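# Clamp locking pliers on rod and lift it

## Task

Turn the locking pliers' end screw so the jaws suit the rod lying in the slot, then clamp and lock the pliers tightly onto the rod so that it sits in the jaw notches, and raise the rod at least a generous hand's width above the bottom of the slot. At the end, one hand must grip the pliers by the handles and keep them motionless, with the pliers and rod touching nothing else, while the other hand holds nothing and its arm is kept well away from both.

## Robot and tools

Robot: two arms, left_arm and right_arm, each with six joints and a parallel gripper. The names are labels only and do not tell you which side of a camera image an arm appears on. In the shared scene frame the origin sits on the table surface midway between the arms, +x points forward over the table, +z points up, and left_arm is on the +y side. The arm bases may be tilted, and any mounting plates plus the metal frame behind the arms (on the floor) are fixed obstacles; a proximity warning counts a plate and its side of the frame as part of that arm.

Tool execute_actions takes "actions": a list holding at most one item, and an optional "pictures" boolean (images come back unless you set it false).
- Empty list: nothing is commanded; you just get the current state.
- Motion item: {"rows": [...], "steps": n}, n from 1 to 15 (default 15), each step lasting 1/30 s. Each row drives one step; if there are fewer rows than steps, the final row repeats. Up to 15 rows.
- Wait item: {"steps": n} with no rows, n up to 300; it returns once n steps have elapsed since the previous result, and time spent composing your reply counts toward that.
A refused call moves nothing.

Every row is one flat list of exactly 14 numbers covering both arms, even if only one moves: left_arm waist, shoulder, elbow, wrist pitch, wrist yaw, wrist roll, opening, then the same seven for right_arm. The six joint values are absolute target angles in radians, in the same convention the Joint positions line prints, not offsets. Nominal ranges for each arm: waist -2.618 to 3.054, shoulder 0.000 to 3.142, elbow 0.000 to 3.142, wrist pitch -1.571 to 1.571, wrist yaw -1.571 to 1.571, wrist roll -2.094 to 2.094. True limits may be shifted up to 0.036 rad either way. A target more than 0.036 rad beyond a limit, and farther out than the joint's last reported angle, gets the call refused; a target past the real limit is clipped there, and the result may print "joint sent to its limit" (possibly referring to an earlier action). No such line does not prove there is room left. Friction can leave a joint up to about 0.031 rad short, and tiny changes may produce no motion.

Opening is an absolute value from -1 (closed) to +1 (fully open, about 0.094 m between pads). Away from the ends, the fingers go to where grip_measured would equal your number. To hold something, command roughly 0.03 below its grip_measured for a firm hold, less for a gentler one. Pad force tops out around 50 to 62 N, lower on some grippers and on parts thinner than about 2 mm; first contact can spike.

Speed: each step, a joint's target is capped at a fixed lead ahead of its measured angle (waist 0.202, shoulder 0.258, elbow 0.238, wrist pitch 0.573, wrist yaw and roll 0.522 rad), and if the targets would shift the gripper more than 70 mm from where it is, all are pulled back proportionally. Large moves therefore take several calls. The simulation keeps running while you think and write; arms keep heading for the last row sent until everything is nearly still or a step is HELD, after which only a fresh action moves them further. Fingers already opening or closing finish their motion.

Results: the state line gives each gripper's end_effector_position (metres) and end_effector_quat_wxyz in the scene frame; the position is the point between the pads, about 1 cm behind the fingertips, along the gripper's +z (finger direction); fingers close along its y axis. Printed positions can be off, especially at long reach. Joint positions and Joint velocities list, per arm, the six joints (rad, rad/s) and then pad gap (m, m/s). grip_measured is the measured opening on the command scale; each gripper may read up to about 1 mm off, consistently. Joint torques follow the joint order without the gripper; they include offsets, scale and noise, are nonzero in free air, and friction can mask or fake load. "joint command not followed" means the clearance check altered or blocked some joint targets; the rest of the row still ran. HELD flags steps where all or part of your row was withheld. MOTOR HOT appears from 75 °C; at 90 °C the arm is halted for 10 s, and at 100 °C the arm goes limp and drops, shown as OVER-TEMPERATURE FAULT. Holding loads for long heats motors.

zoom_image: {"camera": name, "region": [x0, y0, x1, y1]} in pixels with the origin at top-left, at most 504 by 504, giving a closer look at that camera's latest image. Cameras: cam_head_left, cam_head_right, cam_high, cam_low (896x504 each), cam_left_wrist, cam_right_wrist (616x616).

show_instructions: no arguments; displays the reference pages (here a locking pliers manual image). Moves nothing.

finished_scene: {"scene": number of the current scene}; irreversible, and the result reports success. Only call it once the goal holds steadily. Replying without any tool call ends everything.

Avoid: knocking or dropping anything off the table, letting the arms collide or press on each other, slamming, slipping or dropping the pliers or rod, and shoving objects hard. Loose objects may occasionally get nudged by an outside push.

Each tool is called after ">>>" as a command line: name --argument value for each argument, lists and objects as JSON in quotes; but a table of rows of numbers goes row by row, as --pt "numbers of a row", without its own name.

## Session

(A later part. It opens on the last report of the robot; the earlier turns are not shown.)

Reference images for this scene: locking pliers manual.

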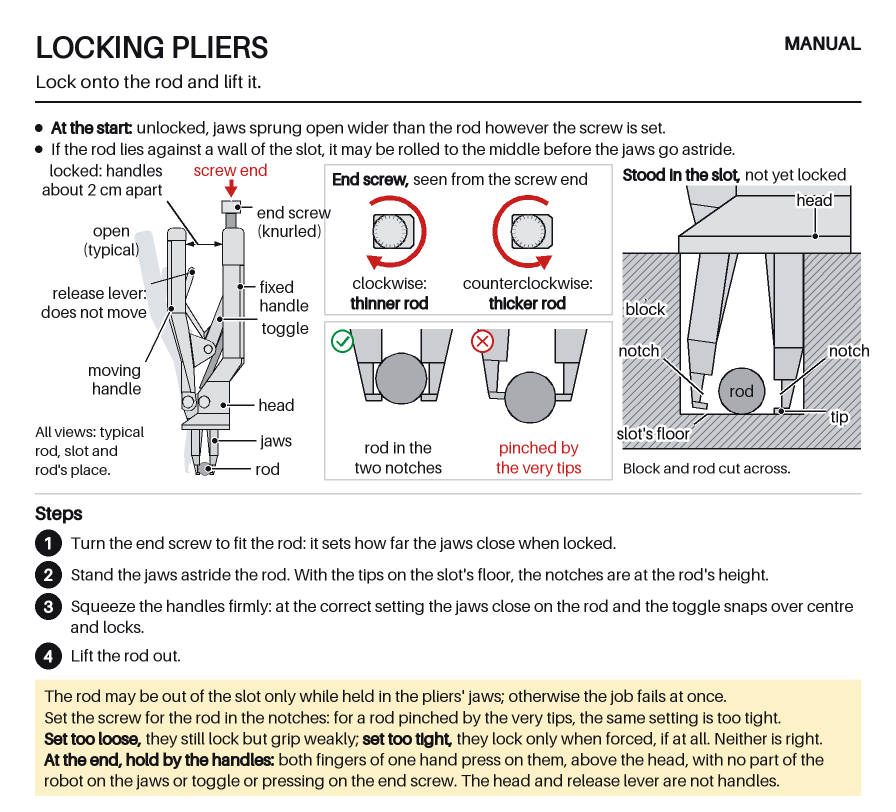

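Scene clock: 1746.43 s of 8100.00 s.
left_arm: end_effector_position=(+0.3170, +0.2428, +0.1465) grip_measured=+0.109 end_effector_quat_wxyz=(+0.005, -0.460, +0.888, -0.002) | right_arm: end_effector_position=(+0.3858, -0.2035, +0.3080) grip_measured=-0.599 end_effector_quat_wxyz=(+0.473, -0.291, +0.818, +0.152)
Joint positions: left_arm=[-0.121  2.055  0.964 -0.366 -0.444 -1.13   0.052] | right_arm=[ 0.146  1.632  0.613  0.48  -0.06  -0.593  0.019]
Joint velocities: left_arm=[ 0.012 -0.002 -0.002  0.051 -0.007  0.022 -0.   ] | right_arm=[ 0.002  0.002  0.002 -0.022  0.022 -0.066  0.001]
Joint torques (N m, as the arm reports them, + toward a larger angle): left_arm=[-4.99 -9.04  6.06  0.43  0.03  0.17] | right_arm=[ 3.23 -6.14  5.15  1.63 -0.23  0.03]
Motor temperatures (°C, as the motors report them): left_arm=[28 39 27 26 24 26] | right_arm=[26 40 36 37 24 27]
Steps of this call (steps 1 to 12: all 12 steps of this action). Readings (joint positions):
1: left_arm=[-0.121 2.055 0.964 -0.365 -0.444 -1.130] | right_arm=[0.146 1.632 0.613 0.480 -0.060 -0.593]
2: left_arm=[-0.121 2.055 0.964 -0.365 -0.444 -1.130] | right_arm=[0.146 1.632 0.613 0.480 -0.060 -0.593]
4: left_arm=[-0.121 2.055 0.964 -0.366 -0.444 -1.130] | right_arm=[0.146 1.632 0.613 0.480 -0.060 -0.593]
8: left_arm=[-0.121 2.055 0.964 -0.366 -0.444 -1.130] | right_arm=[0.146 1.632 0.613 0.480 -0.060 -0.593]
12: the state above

Matches the correct signature. Lock.

>>> execute_actions --actions '[{"rows":[[-0.13,2.076,0.985,-0.36,-0.435,-1.123,0.09,0.15,1.64,0.6,0.455,-0.05,-0.6,-0.6],[-0.13,2.076,0.986,-0.36,-0.435,-1.123,0.08,0.15,1.64,0.6,0.455,-0.05,-0.6,-0.6],[-0.131,2.076,0.987,-0.36,-0.435,-1.123,0.07,0.15,1.64,0.6,0.455,-0.05,-0.6,-0.6],[-0.131,2.076,0.988,-0.36,-0.435,-1.123,0.06,0.15,1.64,0.6,0.455,-0.05,-0.6,-0.6],[-0.132,2.076,0.989,-0.36,-0.435,-1.123,0.05,0.15,1.64,0.6,0.455,-0.05,-0.6,-0.6],[-0.132,2.076,0.99,-0.36,-0.435,-1.123,0.04,0.15,1.64,0.6,0.455,-0.05,-0.6,-0.6],[-0.133,2.076,0.99,-0.36,-0.435,-1.123,0.03,0.15,1.64,0.6,0.455,-0.05,-0.6,-0.6],[-0.133,2.076,0.99,-0.36,-0.435,-1.123,0.02,0.15,1.64,0.6,0.455,-0.05,-0.6,-0.6],[-0.133,2.076,0.99,-0.36,-0.435,-1.123,0.01,0.15,1.64,0.6,0.455,-0.05,-0.6,-0.6],[-0.133,2.076,0.99,-0.36,-0.435,-1.123,0.0,0.15,1.64,0.6,0.455,-0.05,-0.6,-0.6]],"steps":15}]' --pictures false

>>> execute_actions --actions '[{"rows":[[-0.133,2.076,0.99,-0.36,-0.435,-1.123,-0.01,0.15,1.64,0.6,0.455,-0.05,-0.6,-0.6],[-0.133,2.076,0.99,-0.36,-0.435,-1.123,-0.02,0.15,1.64,0.6,0.455,-0.05,-0.6,-0.6],[-0.133,2.076,0.99,-0.36,-0.435,-1.123,-0.03,0.15,1.64,0.6,0.455,-0.05,-0.6,-0.6],[-0.133,2.076,0.99,-0.36,-0.435,-1.123,-0.04,0.15,1.64,0.6,0.455,-0.05,-0.6,-0.6],[-0.133,2.076,0.99,-0.36,-0.435,-1.123,-0.05,0.15,1.64,0.6,0.455,-0.05,-0.6,-0.6],[-0.133,2.076,0.99,-0.36,-0.435,-1.123,-0.06,0.15,1.64,0.6,0.455,-0.05,-0.6,-0.6],[-0.133,2.076,0.99,-0.36,-0.435,-1.123,-0.07,0.15,1.64,0.6,0.455,-0.05,-0.6,-0.6],[-0.133,2.076,0.99,-0.36,-0.435,-1.123,-0.08,0.15,1.64,0.6,0.455,-0.05,-0.6,-0.6]],"steps":15}]'

Scene clock: 1759.20 s of 8100.00 s.
left_arm: end_effector_position=(+0.3189, +0.2428, +0.1475) grip_measured=+0.003 end_effector_quat_wxyz=(+0.005, -0.461, +0.888, -0.002) | right_arm: end_effector_position=(+0.3858, -0.2035, +0.3080) grip_measured=-0.599 end_effector_quat_wxyz=(+0.473, -0.291, +0.818, +0.152)
Joint positions: left_arm=[-0.121  2.055  0.971 -0.371 -0.443 -1.13   0.047] | right_arm=[ 0.146  1.632  0.613  0.48  -0.06  -0.593  0.019]
Joint velocities: left_arm=[-0.007  0.007  0.002 -0.037 -0.022 -0.051 -0.001] | right_arm=[ 0.007 -0.007 -0.037 -0.022  0.007 -0.125 -0.   ]
Joint torques (N m, as the arm reports them, + toward a larger angle): left_arm=[-5.22 -9.06  6.02  0.49  0.02  0.18] | right_arm=[ 3.22 -6.12  5.37  1.63 -0.2   0.01]
Motor temperatures (°C, as the motors report them): left_arm=[28 38 27 26 24 26] | right_arm=[26 40 36 37 24 27]
Steps of this call (steps 1 to 15: the robot went on to your last target; steps 16 to 368: nothing new was sent; steps 369 to 383: all 15 steps of this action). Readings (joint positions):
369: left_arm=[-0.121 2.055 0.964 -0.366 -0.444 -1.130] | right_arm=[0.146 1.632 0.613 0.480 -0.060 -0.593]
370: left_arm=[-0.121 2.055 0.964 -0.366 -0.444 -1.130] | right_arm=[0.146 1.632 0.613 0.480 -0.060 -0.593]
372: left_arm=[-0.121 2.055 0.967 -0.369 -0.444 -1.130] | right_arm=[0.146 1.632 0.613 0.480 -0.060 -0.593]
376: left_arm=[-0.121 2.055 0.969 -0.371 -0.444 -1.130] | right_arm=[0.146 1.632 0.613 0.480 -0.060 -0.593]
383: the state above

Scene clock: 1759.70 s of 8100.00 s.
left_arm: end_effector_position=(+0.3192, +0.2427, +0.1475) grip_measured=-0.064 end_effector_quat_wxyz=(+0.005, -0.461, +0.888, -0.003) | right_arm: end_effector_position=(+0.3858, -0.2035, +0.3080) grip_measured=-0.599 end_effector_quat_wxyz=(+0.473, -0.291, +0.818, +0.152)
Joint positions: left_arm=[-0.121  2.055  0.971 -0.37  -0.443 -1.13   0.044] | right_arm=[ 0.146  1.632  0.613  0.48  -0.06  -0.593  0.019]
Joint velocities: left_arm=[-0.007 -0.012 -0.002  0.007 -0.022  0.066  0.001] | right_arm=[-0.012 -0.002  0.017  0.081 -0.037 -0.066 -0.   ]
Joint torques (N m, as the arm reports them, + toward a larger angle): left_arm=[-5.23 -9.08  5.99  0.48  0.02  0.17] | right_arm=[ 3.27 -6.17  5.18  1.64 -0.25  0.05]
Motor temperatures (°C, as the motors report them): left_arm=[28 38 27 26 24 26] | right_arm=[26 40 36 37 24 27]
Steps of this call (steps 1 to 15: all 15 steps of this action). Readings (joint positions):
1: left_arm=[-0.121 2.055 0.971 -0.371 -0.443 -1.130] | right_arm=[0.146 1.632 0.613 0.480 -0.060 -0.593]
2: left_arm=[-0.121 2.055 0.971 -0.371 -0.443 -1.130] | right_arm=[0.146 1.632 0.613 0.480 -0.060 -0.593]
4: left_arm=[-0.121 2.055 0.971 -0.371 -0.443 -1.130] | right_arm=[0.146 1.632 0.613 0.480 -0.060 -0.593]
8: left_arm=[-0.121 2.055 0.971 -0.370 -0.443 -1.130] | right_arm=[0.146 1.632 0.613 0.480 -0.060 -0.593]
15: the state above

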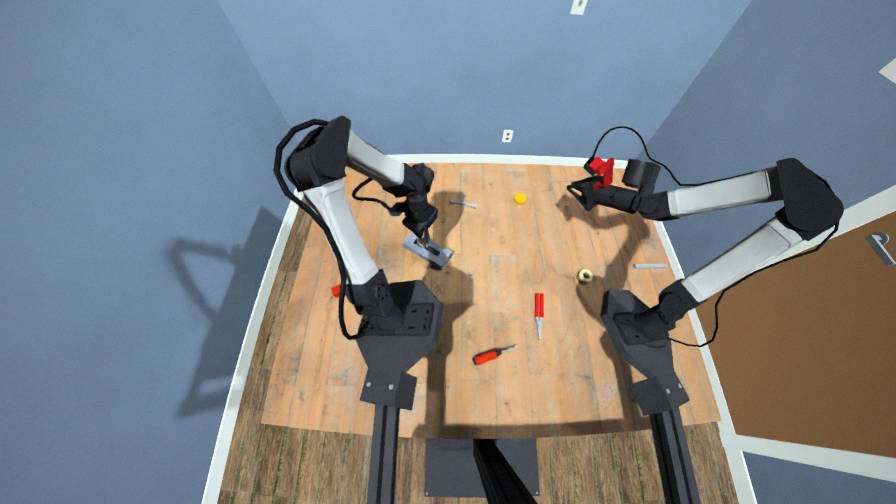

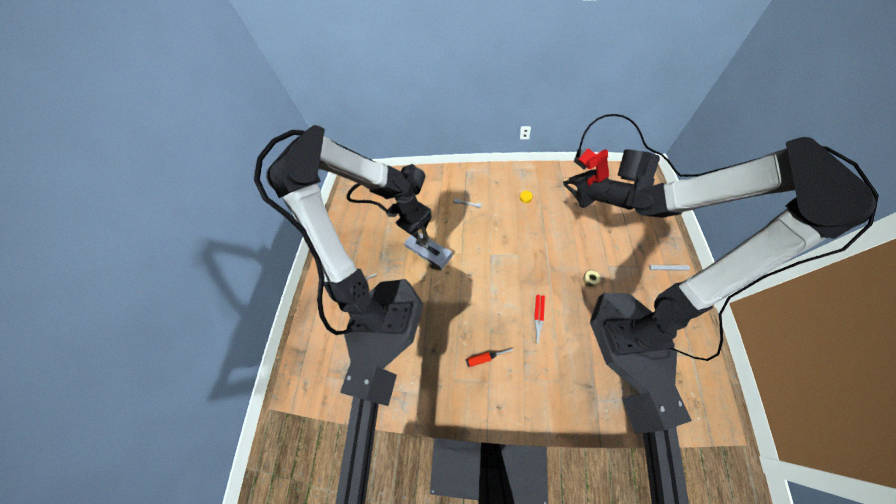

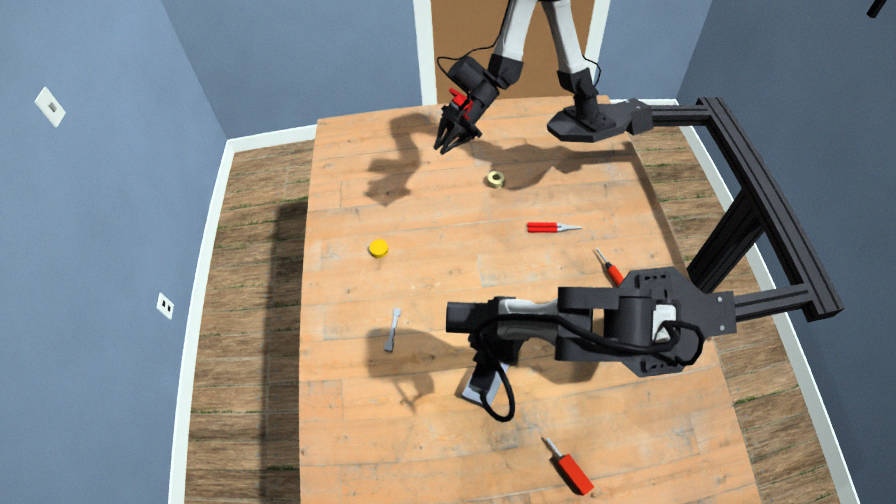

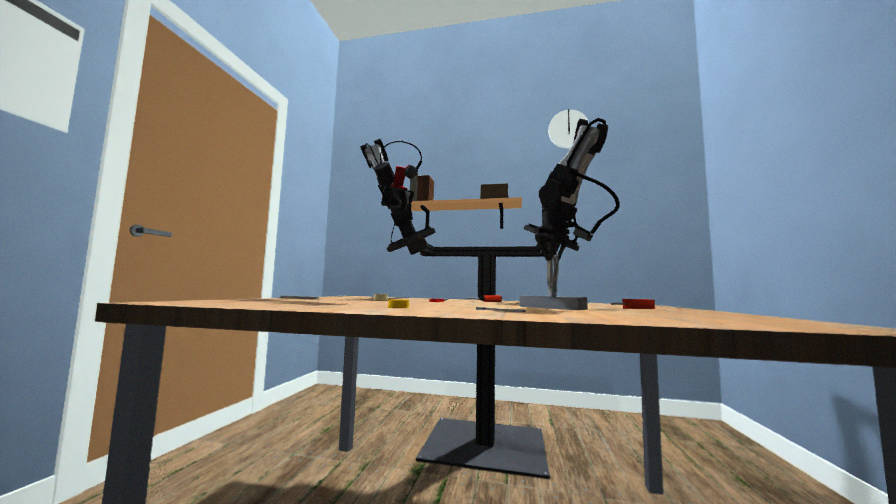

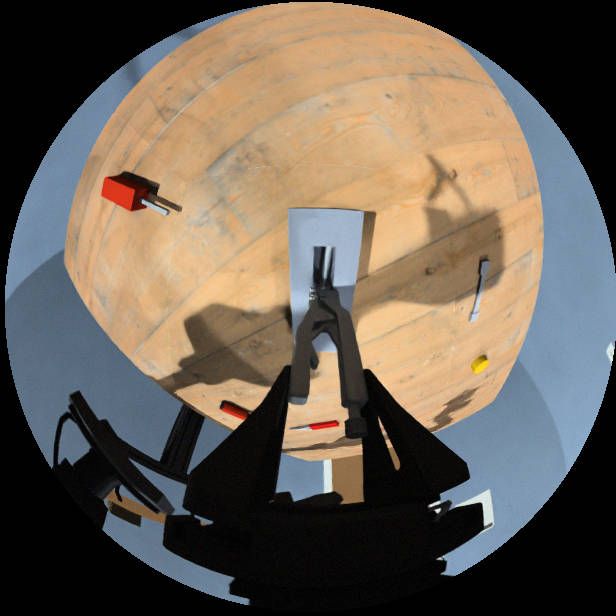

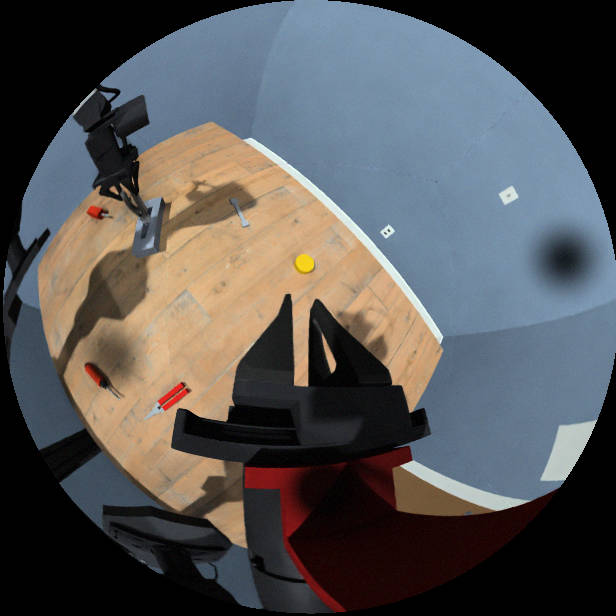

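>>> execute_actions --actions '[{"rows":[[-0.131,2.06,0.987,-0.383,-0.44,-1.137,-0.095,0.15,1.64,0.6,0.455,-0.05,-0.6,-0.6],[-0.132,2.048,0.988,-0.395,-0.44,-1.143,-0.095,0.15,1.64,0.6,0.455,-0.05,-0.6,-0.6],[-0.134,2.044,0.989,-0.403,-0.44,-1.146,-0.095,0.15,1.64,0.6,0.455,-0.05,-0.6,-0.6],[-0.136,2.040,0.990,-0.409,-0.44,-1.148,-0.095,0.15,1.64,0.6,0.455,-0.05,-0.6,-0.6],[-0.139,2.036,0.992,-0.415,-0.44,-1.15,-0.095,0.15,1.64,0.6,0.455,-0.05,-0.6,-0.6],[-0.141,2.032,0.993,-0.421,-0.44,-1.152,-0.095,0.15,1.64,0.6,0.455,-0.05,-0.6,-0.6],[-0.143,2.028,0.994,-0.427,-0.44,-1.154,-0.095,0.15,1.64,0.6,0.455,-0.05,-0.6,-0.6],[-0.145,2.024,0.995,-0.433,-0.44,-1.156,-0.095,0.15,1.64,0.6,0.455,-0.05,-0.6,-0.6],[-0.147,2.020,0.996,-0.439,-0.44,-1.158,-0.095,0.15,1.64,0.6,0.455,-0.05,-0.6,-0.6],[-0.150,2.015,0.998,-0.446,-0.44,-1.16,-0.095,0.15,1.64,0.6,0.455,-0.05,-0.6,-0.6],[-0.152,2.011,0.999,-0.452,-0.44,-1.162,-0.095,0.15,1.64,0.6,0.455,-0.05,-0.6,-0.6],[-0.154,2.007,1.000,-0.458,-0.44,-1.164,-0.095,0.15,1.64,0.6,0.455,-0.05,-0.6,-0.6],[-0.156,2.003,1.001,-0.464,-0.44,-1.166,-0.095,0.15,1.64,0.6,0.455,-0.05,-0.6,-0.6],[-0.158,1.999,1.002,-0.47,-0.44,-1.168,-0.095,0.15,1.64,0.6,0.455,-0.05,-0.6,-0.6],[-0.161,1.995,1.004,-0.476,-0.44,-1.17,-0.095,0.15,1.64,0.6,0.455,-0.05,-0.6,-0.6]],"steps":15}]' --pictures false

>>> execute_actions --actions '[{"rows":[[-0.163,1.991,1.005,-0.482,-0.44,-1.172,-0.095,0.15,1.64,0.6,0.455,-0.05,-0.6,-0.6],[-0.165,1.987,1.006,-0.488,-0.44,-1.174,-0.095,0.15,1.64,0.6,0.455,-0.05,-0.6,-0.6],[-0.167,1.983,1.007,-0.494,-0.44,-1.176,-0.095,0.15,1.64,0.6,0.455,-0.05,-0.6,-0.6],[-0.169,1.979,1.008,-0.50,-0.44,-1.178,-0.095,0.15,1.64,0.6,0.455,-0.05,-0.6,-0.6],[-0.172,1.975,1.010,-0.506,-0.44,-1.18,-0.095,0.15,1.64,0.6,0.455,-0.05,-0.6,-0.6],[-0.174,1.971,1.011,-0.512,-0.44,-1.182,-0.095,0.15,1.64,0.6,0.455,-0.05,-0.6,-0.6],[-0.176,1.967,1.012,-0.518,-0.44,-1.184,-0.095,0.15,1.64,0.6,0.455,-0.05,-0.6,-0.6],[-0.178,1.963,1.013,-0.524,-0.44,-1.186,-0.095,0.15,1.64,0.6,0.455,-0.05,-0.6,-0.6],[-0.18,1.959,1.014,-0.53,-0.44,-1.188,-0.095,0.15,1.64,0.6,0.455,-0.05,-0.6,-0.6],[-0.183,1.955,1.016,-0.536,-0.44,-1.19,-0.095,0.15,1.64,0.6,0.455,-0.05,-0.6,-0.6],[-0.185,1.951,1.017,-0.542,-0.44,-1.192,-0.095,0.15,1.64,0.6,0.455,-0.05,-0.6,-0.6],[-0.187,1.947,1.018,-0.548,-0.44,-1.194,-0.095,0.15,1.64,0.6,0.455,-0.05,-0.6,-0.6],[-0.189,1.943,1.019,-0.55,-0.44,-1.196,-0.095,0.15,1.64,0.6,0.455,-0.05,-0.6,-0.6],[-0.191,1.939,1.020,-0.55,-0.44,-1.196,-0.095,0.15,1.64,0.6,0.455,-0.05,-0.6,-0.6],[-0.194,1.935,1.022,-0.55,-0.44,-1.196,-0.095,0.15,1.64,0.6,0.455,-0.05,-0.6,-0.6]],"steps":15}]'

Scene clock: 1782.17 s of 8100.00 s.
left_arm: end_effector_position=(+0.3188, +0.2419, +0.1617) grip_measured=-0.071 end_effector_quat_wxyz=(+0.003, -0.462, +0.887, -0.003) | right_arm: end_effector_position=(+0.3858, -0.2035, +0.3080) grip_measured=-0.599 end_effector_quat_wxyz=(+0.473, -0.291, +0.818, +0.152)
Joint positions: left_arm=[-0.142  2.018  0.982 -0.431 -0.443 -1.156  0.044] | right_arm=[ 0.146  1.632  0.613  0.48  -0.06  -0.593  0.019]
Joint velocities: left_arm=[-0.066 -0.1    0.051 -0.168 -0.022  0.037  0.001] | right_arm=[-0.007  0.002  0.007 -0.051  0.037  0.066 -0.   ]
Joint torques (N m, as the arm reports them, + toward a larger angle): left_arm=[ -5.4  -12.45   6.36   0.19  -0.01   0.03] | right_arm=[ 3.23 -6.13  5.2   1.65 -0.28 -0.04]
Motor temperatures (°C, as the motors report them): left_arm=[29 38 28 26 24 26] | right_arm=[26 40 36 37 24 27]
Steps of this call (steps 1 to 15: the robot went on to your last target; steps 16 to 659: nothing new was sent; steps 660 to 674: all 15 steps of this action). Readings (joint positions):
660: left_arm=[-0.121 2.055 0.971 -0.370 -0.443 -1.130] | right_arm=[0.146 1.632 0.613 0.480 -0.060 -0.593]
661: left_arm=[-0.121 2.055 0.971 -0.371 -0.443 -1.131] | right_arm=[0.146 1.632 0.613 0.480 -0.060 -0.593]
663: left_arm=[-0.121 2.055 0.971 -0.372 -0.443 -1.135] | right_arm=[0.146 1.632 0.613 0.480 -0.060 -0.593]
667: left_arm=[-0.126 2.048 0.971 -0.382 -0.443 -1.144] | right_arm=[0.146 1.632 0.613 0.480 -0.060 -0.593]
674: the state above

Scene clock: 1782.67 s of 8100.00 s.
left_arm: end_effector_position=(+0.3181, +0.2405, +0.1848) grip_measured=-0.071 end_effector_quat_wxyz=(+0.003, -0.458, +0.889, -0.004) | right_arm: end_effector_position=(+0.3858, -0.2035, +0.3080) grip_measured=-0.599 end_effector_quat_wxyz=(+0.473, -0.291, +0.818, +0.152)
Joint positions: left_arm=[-0.176  1.958  0.999 -0.524 -0.443 -1.184  0.044] | right_arm=[ 0.146  1.632  0.613  0.48  -0.06  -0.593  0.019]
Joint velocities: left_arm=[-0.071 -0.105  0.012 -0.168 -0.037  0.037  0.   ] | right_arm=[-0.007 -0.007 -0.002 -0.037 -0.022 -0.022  0.   ]
Joint torques (N m, as the arm reports them, + toward a larger angle): left_arm=[ -5.39 -12.28   6.74   0.27  -0.04   0.02] | right_arm=[ 3.09 -6.18  5.24  1.63 -0.25 -0.01]
Motor temperatures (°C, as the motors report them): left_arm=[29 38 28 26 24 26] | right_arm=[26 40 36 37 24 27]
Steps of this call (steps 1 to 15: all 15 steps of this action). Readings (joint positions):
1: left_arm=[-0.144 2.013 0.983 -0.438 -0.443 -1.158] | right_arm=[0.146 1.632 0.613 0.480 -0.060 -0.593]
2: left_arm=[-0.146 2.010 0.984 -0.445 -0.443 -1.160] | right_arm=[0.146 1.632 0.613 0.480 -0.060 -0.593]
4: left_arm=[-0.150 2.002 0.987 -0.456 -0.443 -1.165] | right_arm=[0.146 1.632 0.613 0.480 -0.060 -0.593]
8: left_arm=[-0.158 1.986 0.992 -0.481 -0.443 -1.172] | right_arm=[0.146 1.632 0.613 0.480 -0.060 -0.593]
15: the state above

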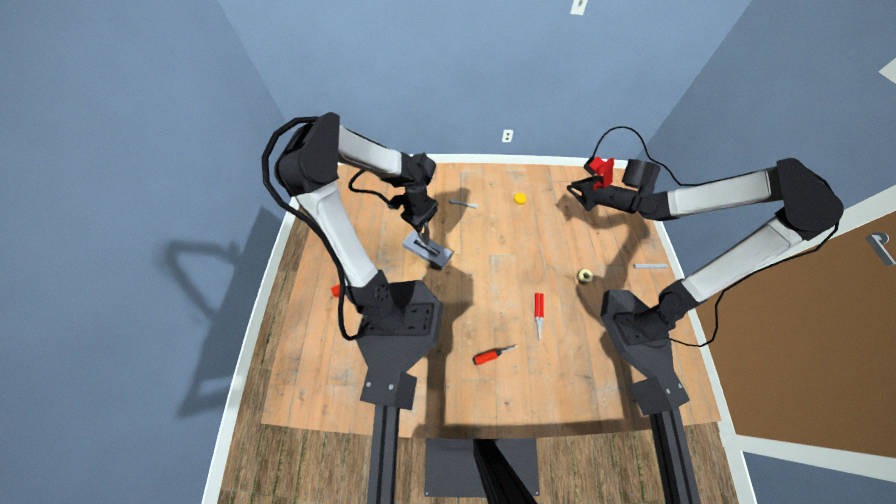

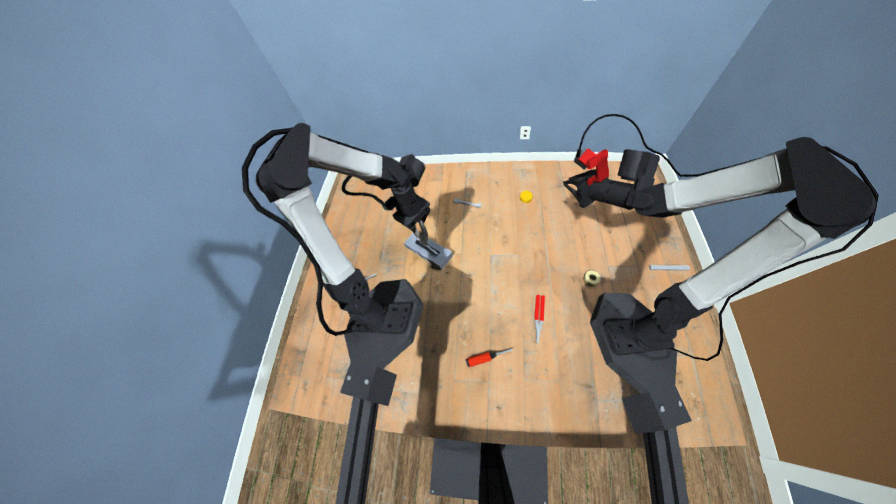

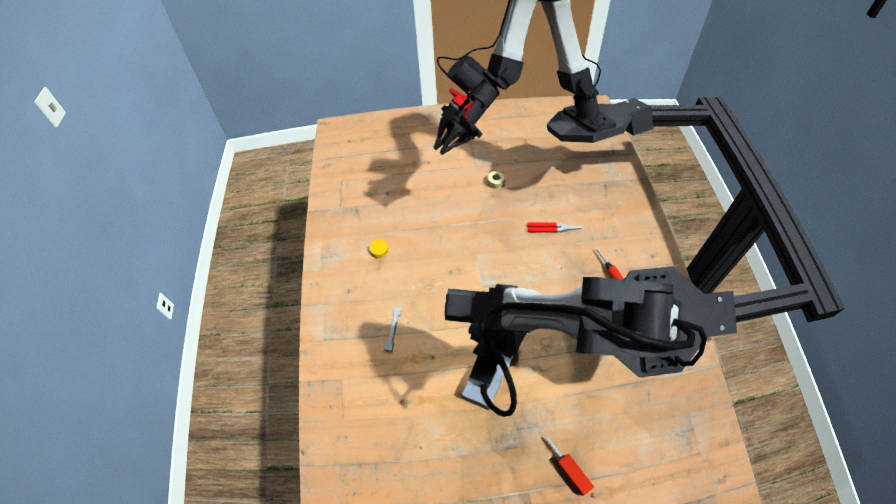

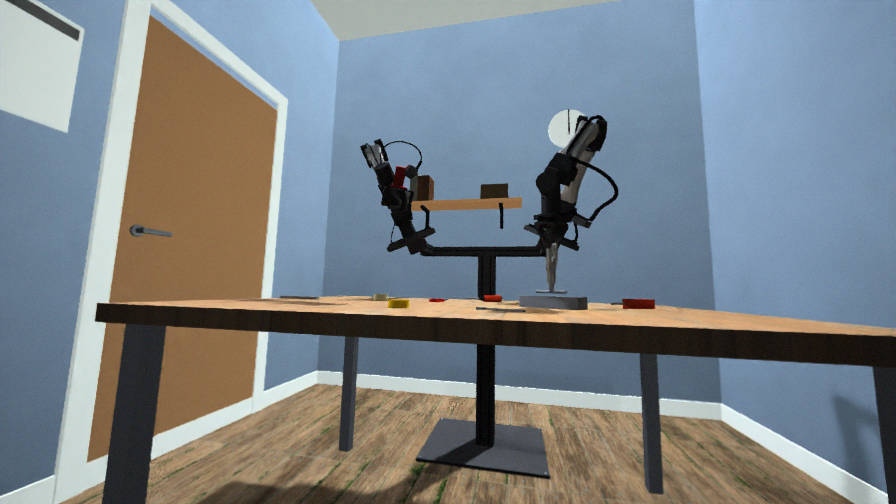

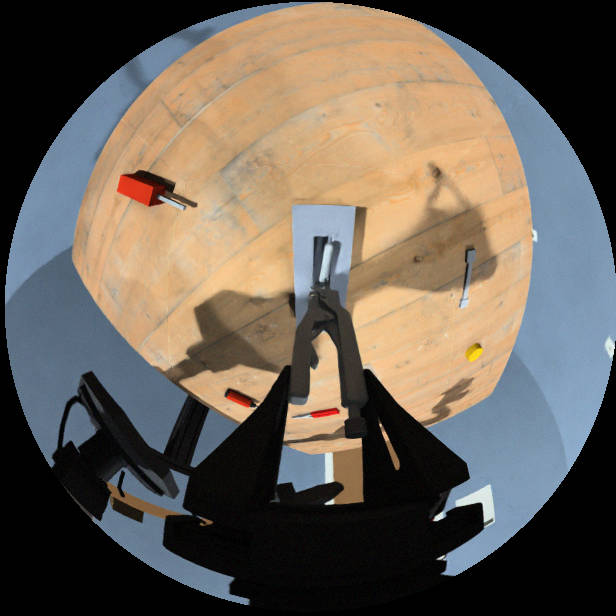

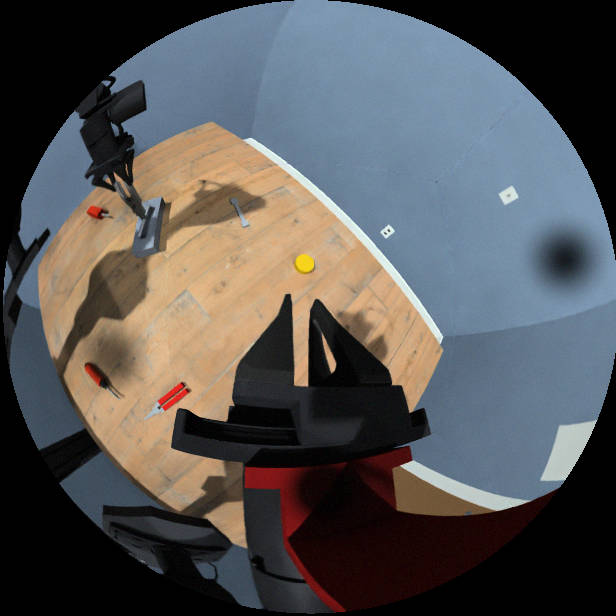

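>>> execute_actions --actions '[{"rows":[[-0.198,1.929,1.025,-0.565,-0.44,-1.196,-0.095,0.15,1.64,0.6,0.455,-0.05,-0.6,-0.6],[-0.203,1.921,1.029,-0.58,-0.44,-1.196,-0.095,0.15,1.64,0.6,0.455,-0.05,-0.6,-0.6],[-0.208,1.913,1.033,-0.595,-0.44,-1.196,-0.095,0.15,1.64,0.6,0.455,-0.05,-0.6,-0.6],[-0.212,1.905,1.036,-0.61,-0.44,-1.196,-0.095,0.15,1.64,0.6,0.455,-0.05,-0.6,-0.6],[-0.217,1.897,1.04,-0.625,-0.44,-1.196,-0.095,0.15,1.64,0.6,0.455,-0.05,-0.6,-0.6],[-0.222,1.889,1.044,-0.64,-0.44,-1.196,-0.095,0.15,1.64,0.6,0.455,-0.05,-0.6,-0.6],[-0.226,1.881,1.047,-0.655,-0.44,-1.196,-0.095,0.15,1.64,0.6,0.455,-0.05,-0.6,-0.6],[-0.231,1.873,1.051,-0.67,-0.44,-1.196,-0.095,0.15,1.64,0.6,0.455,-0.05,-0.6,-0.6],[-0.236,1.865,1.055,-0.685,-0.44,-1.196,-0.095,0.15,1.64,0.6,0.455,-0.05,-0.6,-0.6],[-0.24,1.857,1.058,-0.70,-0.44,-1.196,-0.095,0.15,1.64,0.6,0.455,-0.05,-0.6,-0.6],[-0.245,1.849,1.062,-0.715,-0.44,-1.196,-0.095,0.15,1.64,0.6,0.455,-0.05,-0.6,-0.6],[-0.25,1.841,1.066,-0.73,-0.44,-1.196,-0.095,0.15,1.64,0.6,0.455,-0.05,-0.6,-0.6],[-0.254,1.833,1.069,-0.745,-0.44,-1.196,-0.095,0.15,1.64,0.6,0.455,-0.05,-0.6,-0.6],[-0.259,1.825,1.073,-0.76,-0.44,-1.196,-0.095,0.15,1.64,0.6,0.455,-0.05,-0.6,-0.6],[-0.264,1.817,1.077,-0.775,-0.44,-1.196,-0.095,0.15,1.64,0.6,0.455,-0.05,-0.6,-0.6]],"steps":15}]' --pictures false

>>> execute_actions --actions '[{"rows":[[-0.268,1.809,1.08,-0.79,-0.44,-1.196,-0.095,0.15,1.64,0.6,0.455,-0.05,-0.6,-0.6],[-0.273,1.801,1.084,-0.805,-0.44,-1.196,-0.095,0.15,1.64,0.6,0.455,-0.05,-0.6,-0.6],[-0.278,1.793,1.088,-0.82,-0.44,-1.196,-0.095,0.15,1.64,0.6,0.455,-0.05,-0.6,-0.6],[-0.282,1.785,1.091,-0.835,-0.44,-1.196,-0.095,0.15,1.64,0.6,0.455,-0.05,-0.6,-0.6],[-0.287,1.777,1.095,-0.85,-0.44,-1.196,-0.095,0.15,1.64,0.6,0.455,-0.05,-0.6,-0.6],[-0.292,1.769,1.099,-0.865,-0.44,-1.196,-0.095,0.15,1.64,0.6,0.455,-0.05,-0.6,-0.6],[-0.296,1.761,1.102,-0.88,-0.44,-1.196,-0.095,0.15,1.64,0.6,0.455,-0.05,-0.6,-0.6],[-0.301,1.753,1.106,-0.895,-0.44,-1.196,-0.095,0.15,1.64,0.6,0.455,-0.05,-0.6,-0.6],[-0.306,1.745,1.11,-0.91,-0.44,-1.196,-0.095,0.15,1.64,0.6,0.455,-0.05,-0.6,-0.6],[-0.31,1.737,1.113,-0.925,-0.44,-1.196,-0.095,0.15,1.64,0.6,0.455,-0.05,-0.6,-0.6],[-0.315,1.729,1.117,-0.94,-0.44,-1.196,-0.095,0.15,1.64,0.6,0.455,-0.05,-0.6,-0.6],[-0.32,1.721,1.121,-0.95,-0.44,-1.196,-0.095,0.15,1.64,0.6,0.455,-0.05,-0.6,-0.6],[-0.324,1.713,1.124,-0.955,-0.44,-1.196,-0.095,0.15,1.64,0.6,0.455,-0.05,-0.6,-0.6],[-0.328,1.707,1.127,-0.955,-0.44,-1.196,-0.095,0.15,1.64,0.6,0.455,-0.05,-0.6,-0.6],[-0.33,1.703,1.129,-0.955,-0.44,-1.196,-0.095,0.15,1.64,0.6,0.455,-0.05,-0.6,-0.6]],"steps":15}]' --pictures false

>>> execute_actions --actions '[{"steps":30}]'

>>> zoom_image --camera "cam_low" --region '[490,170,630,310]'

Scene clock: 1805.83 s of 8100.00 s.
left_arm: end_effector_position=(+0.3199, +0.2391, +0.2329) grip_measured=-0.071 end_effector_quat_wxyz=(+0.009, -0.432, +0.902, -0.012) | right_arm: end_effector_position=(+0.3858, -0.2035, +0.3080) grip_measured=-0.599 end_effector_quat_wxyz=(+0.473, -0.291, +0.818, +0.152)
Joint positions: left_arm=[-0.242  1.845  1.052 -0.699 -0.443 -1.19   0.044] | right_arm=[ 0.146  1.632  0.613  0.48  -0.06  -0.593  0.019]
Joint velocities: left_arm=[-0.134 -0.222  0.095 -0.432 -0.066  0.037 -0.001] | right_arm=[-0.012  0.007  0.002 -0.066 -0.022  0.037  0.   ]
Joint torques (N m, as the arm reports them, + toward a larger angle): left_arm=[ -5.13 -11.6    7.46   0.25  -0.01   0.05] | right_arm=[ 3.31 -6.36  5.09  1.64 -0.23  0.02]
Motor temperatures (°C, as the motors report them): left_arm=[29 39 28 25 24 26] | right_arm=[26 40 36 37 24 27]
Steps of this call (steps 1 to 30: the robot went on to your last target; steps 31 to 680: nothing new was sent; steps 681 to 695: all 15 steps of this action). Readings (joint positions):
681: left_arm=[-0.181 1.949 1.003 -0.539 -0.443 -1.190] | right_arm=[0.146 1.632 0.613 0.480 -0.060 -0.593]
682: left_arm=[-0.182 1.948 1.003 -0.542 -0.443 -1.190] | right_arm=[0.146 1.632 0.613 0.480 -0.060 -0.593]
684: left_arm=[-0.187 1.939 1.004 -0.559 -0.443 -1.190] | right_arm=[0.146 1.632 0.613 0.480 -0.060 -0.593]
688: left_arm=[-0.208 1.907 1.021 -0.609 -0.443 -1.190] | right_arm=[0.146 1.632 0.613 0.480 -0.060 -0.593]
695: the state above

Scene clock: 1806.33 s of 8100.00 s.
left_arm: end_effector_position=(+0.3059, +0.2441, +0.2824) grip_measured=-0.071 end_effector_quat_wxyz=(+0.004, -0.395, +0.919, -0.010) | right_arm: end_effector_position=(+0.3858, -0.2035, +0.3080) grip_measured=-0.599 end_effector_quat_wxyz=(+0.473, -0.291, +0.818, +0.152)
Joint positions: left_arm=[-0.311  1.728  1.103 -0.912 -0.443 -1.19   0.044] | right_arm=[ 0.146  1.632  0.613  0.48  -0.06  -0.593  0.019]
Joint velocities: left_arm=[-0.11  -0.212  0.076 -0.242  0.022 -0.022 -0.   ] | right_arm=[-0.002 -0.012  0.017  0.007  0.022 -0.022 -0.001]
Joint torques (N m, as the arm reports them, + toward a larger angle): left_arm=[ -4.78 -10.31   8.1    0.31  -0.03   0.04] | right_arm=[ 3.25 -6.22  5.19  1.62 -0.2   0.02]
Motor temperatures (°C, as the motors report them): left_arm=[29 39 28 25 24 26] | right_arm=[26 40 36 37 24 27]
Steps of this call (steps 1 to 15: all 15 steps of this action). Readings (joint positions):
1: left_arm=[-0.247 1.838 1.055 -0.713 -0.443 -1.190] | right_arm=[0.146 1.632 0.613 0.480 -0.060 -0.593]
2: left_arm=[-0.251 1.830 1.058 -0.728 -0.443 -1.190] | right_arm=[0.146 1.632 0.613 0.480 -0.060 -0.593]
4: left_arm=[-0.260 1.815 1.064 -0.759 -0.443 -1.190] | right_arm=[0.146 1.632 0.613 0.480 -0.060 -0.593]
8: left_arm=[-0.279 1.783 1.079 -0.819 -0.443 -1.190] | right_arm=[0.146 1.632 0.613 0.480 -0.060 -0.593]
15: the state above

Scene clock: 1807.33 s of 8100.00 s.
left_arm: end_effector_position=(+0.3032, +0.2459, +0.2882) grip_measured=-0.071 end_effector_quat_wxyz=(+0.002, -0.390, +0.921, -0.008) | right_arm: end_effector_position=(+0.3858, -0.2035, +0.3080) grip_measured=-0.599 end_effector_quat_wxyz=(+0.473, -0.291, +0.818, +0.152)
Joint positions: left_arm=[-0.317  1.714  1.111 -0.943 -0.443 -1.19   0.044] | right_arm=[ 0.146  1.632  0.613  0.48  -0.06  -0.593  0.019]
Joint velocities: left_arm=[ 0.017  0.007 -0.012  0.022 -0.037  0.022 -0.001] | right_arm=[-0.022 -0.002 -0.007 -0.022 -0.022 -0.007  0.   ]
Joint torques (N m, as the arm reports them, + toward a larger angle): left_arm=[ -4.73 -10.08   7.98   0.24  -0.02   0.04] | right_arm=[ 3.21 -6.18  5.29  1.64 -0.23  0.01]
Motor temperatures (°C, as the motors report them): left_arm=[29 39 29 25 24 26] | right_arm=[26 40 36 37 24 27]
Steps of this call (steps 1 to 30: the robot went on to your last target). Readings (joint positions):
1: left_arm=[-0.314 1.722 1.106 -0.919 -0.443 -1.190] | right_arm=[0.146 1.632 0.613 0.480 -0.060 -0.593]
2: left_arm=[-0.316 1.717 1.108 -0.924 -0.443 -1.190] | right_arm=[0.146 1.632 0.613 0.480 -0.060 -0.593]
4: left_arm=[-0.317 1.714 1.111 -0.929 -0.443 -1.190] | right_arm=[0.146 1.632 0.613 0.480 -0.060 -0.593]
8: left_arm=[-0.317 1.714 1.111 -0.938 -0.443 -1.190] | right_arm=[0.146 1.632 0.613 0.480 -0.060 -0.593]
30: the state above
All arms were judged still, so your last target was given up. Only a new action makes them travel on or press farther. Fingers that are still opening or closing keep moving.

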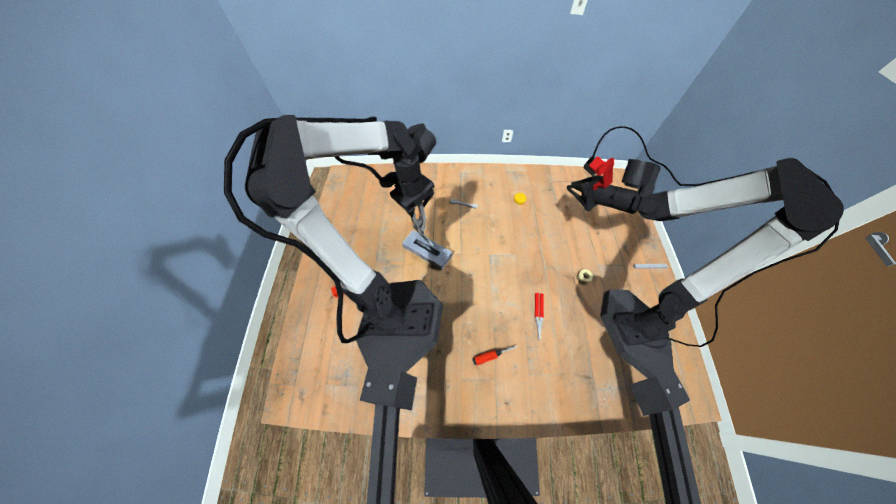

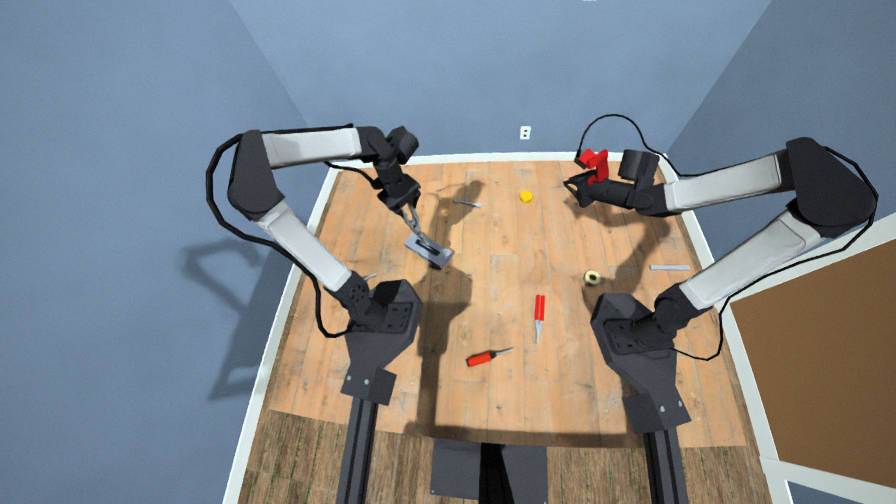

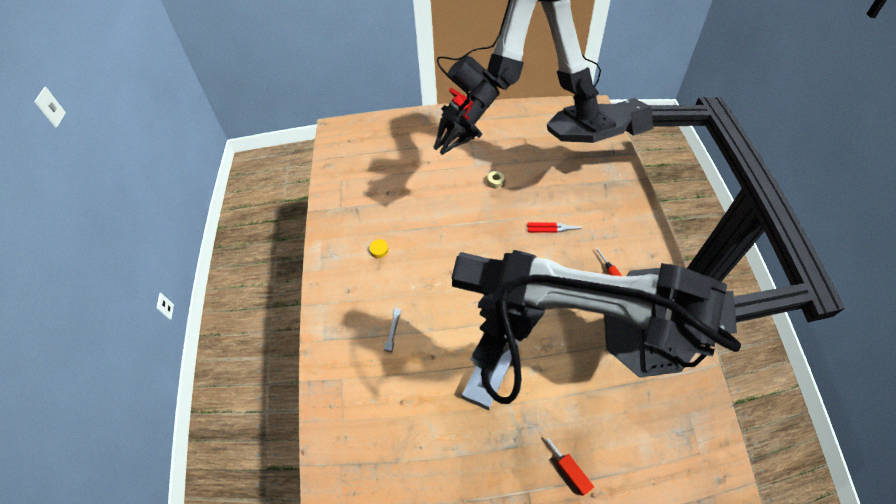

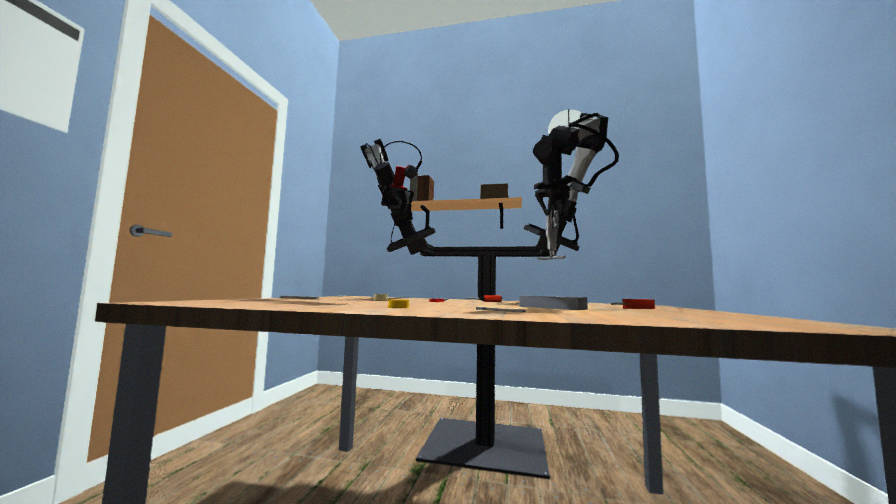

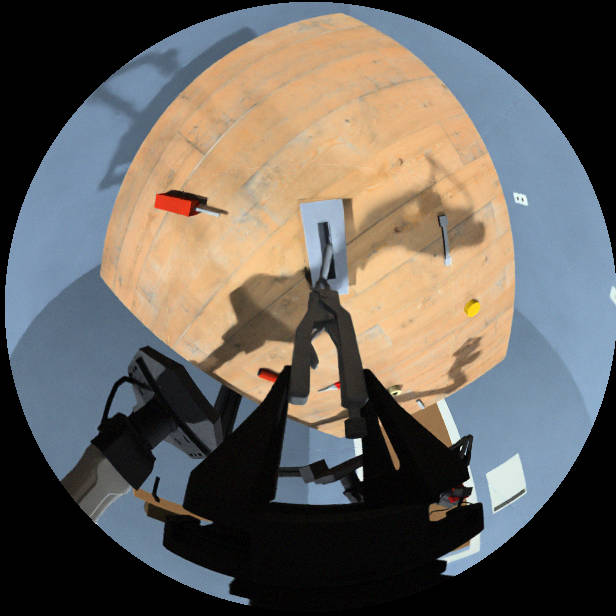

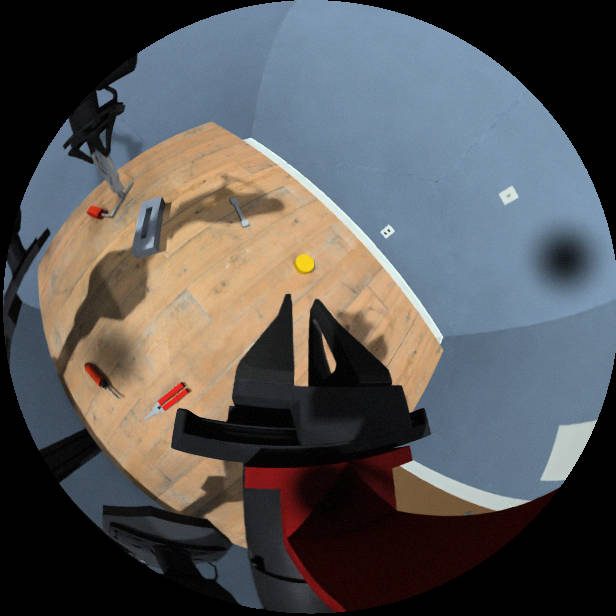

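Region (490, 170, 630, 310) of cam_low's 896x504 image, scaled by 3.600, with more detail than that image has.

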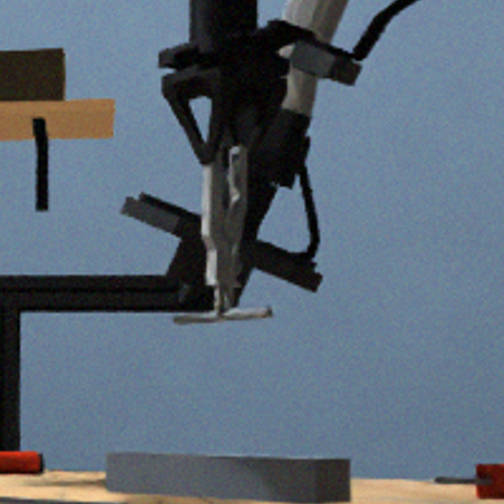

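>>> finished_scene --scene 2

The scene is finished: the task was done.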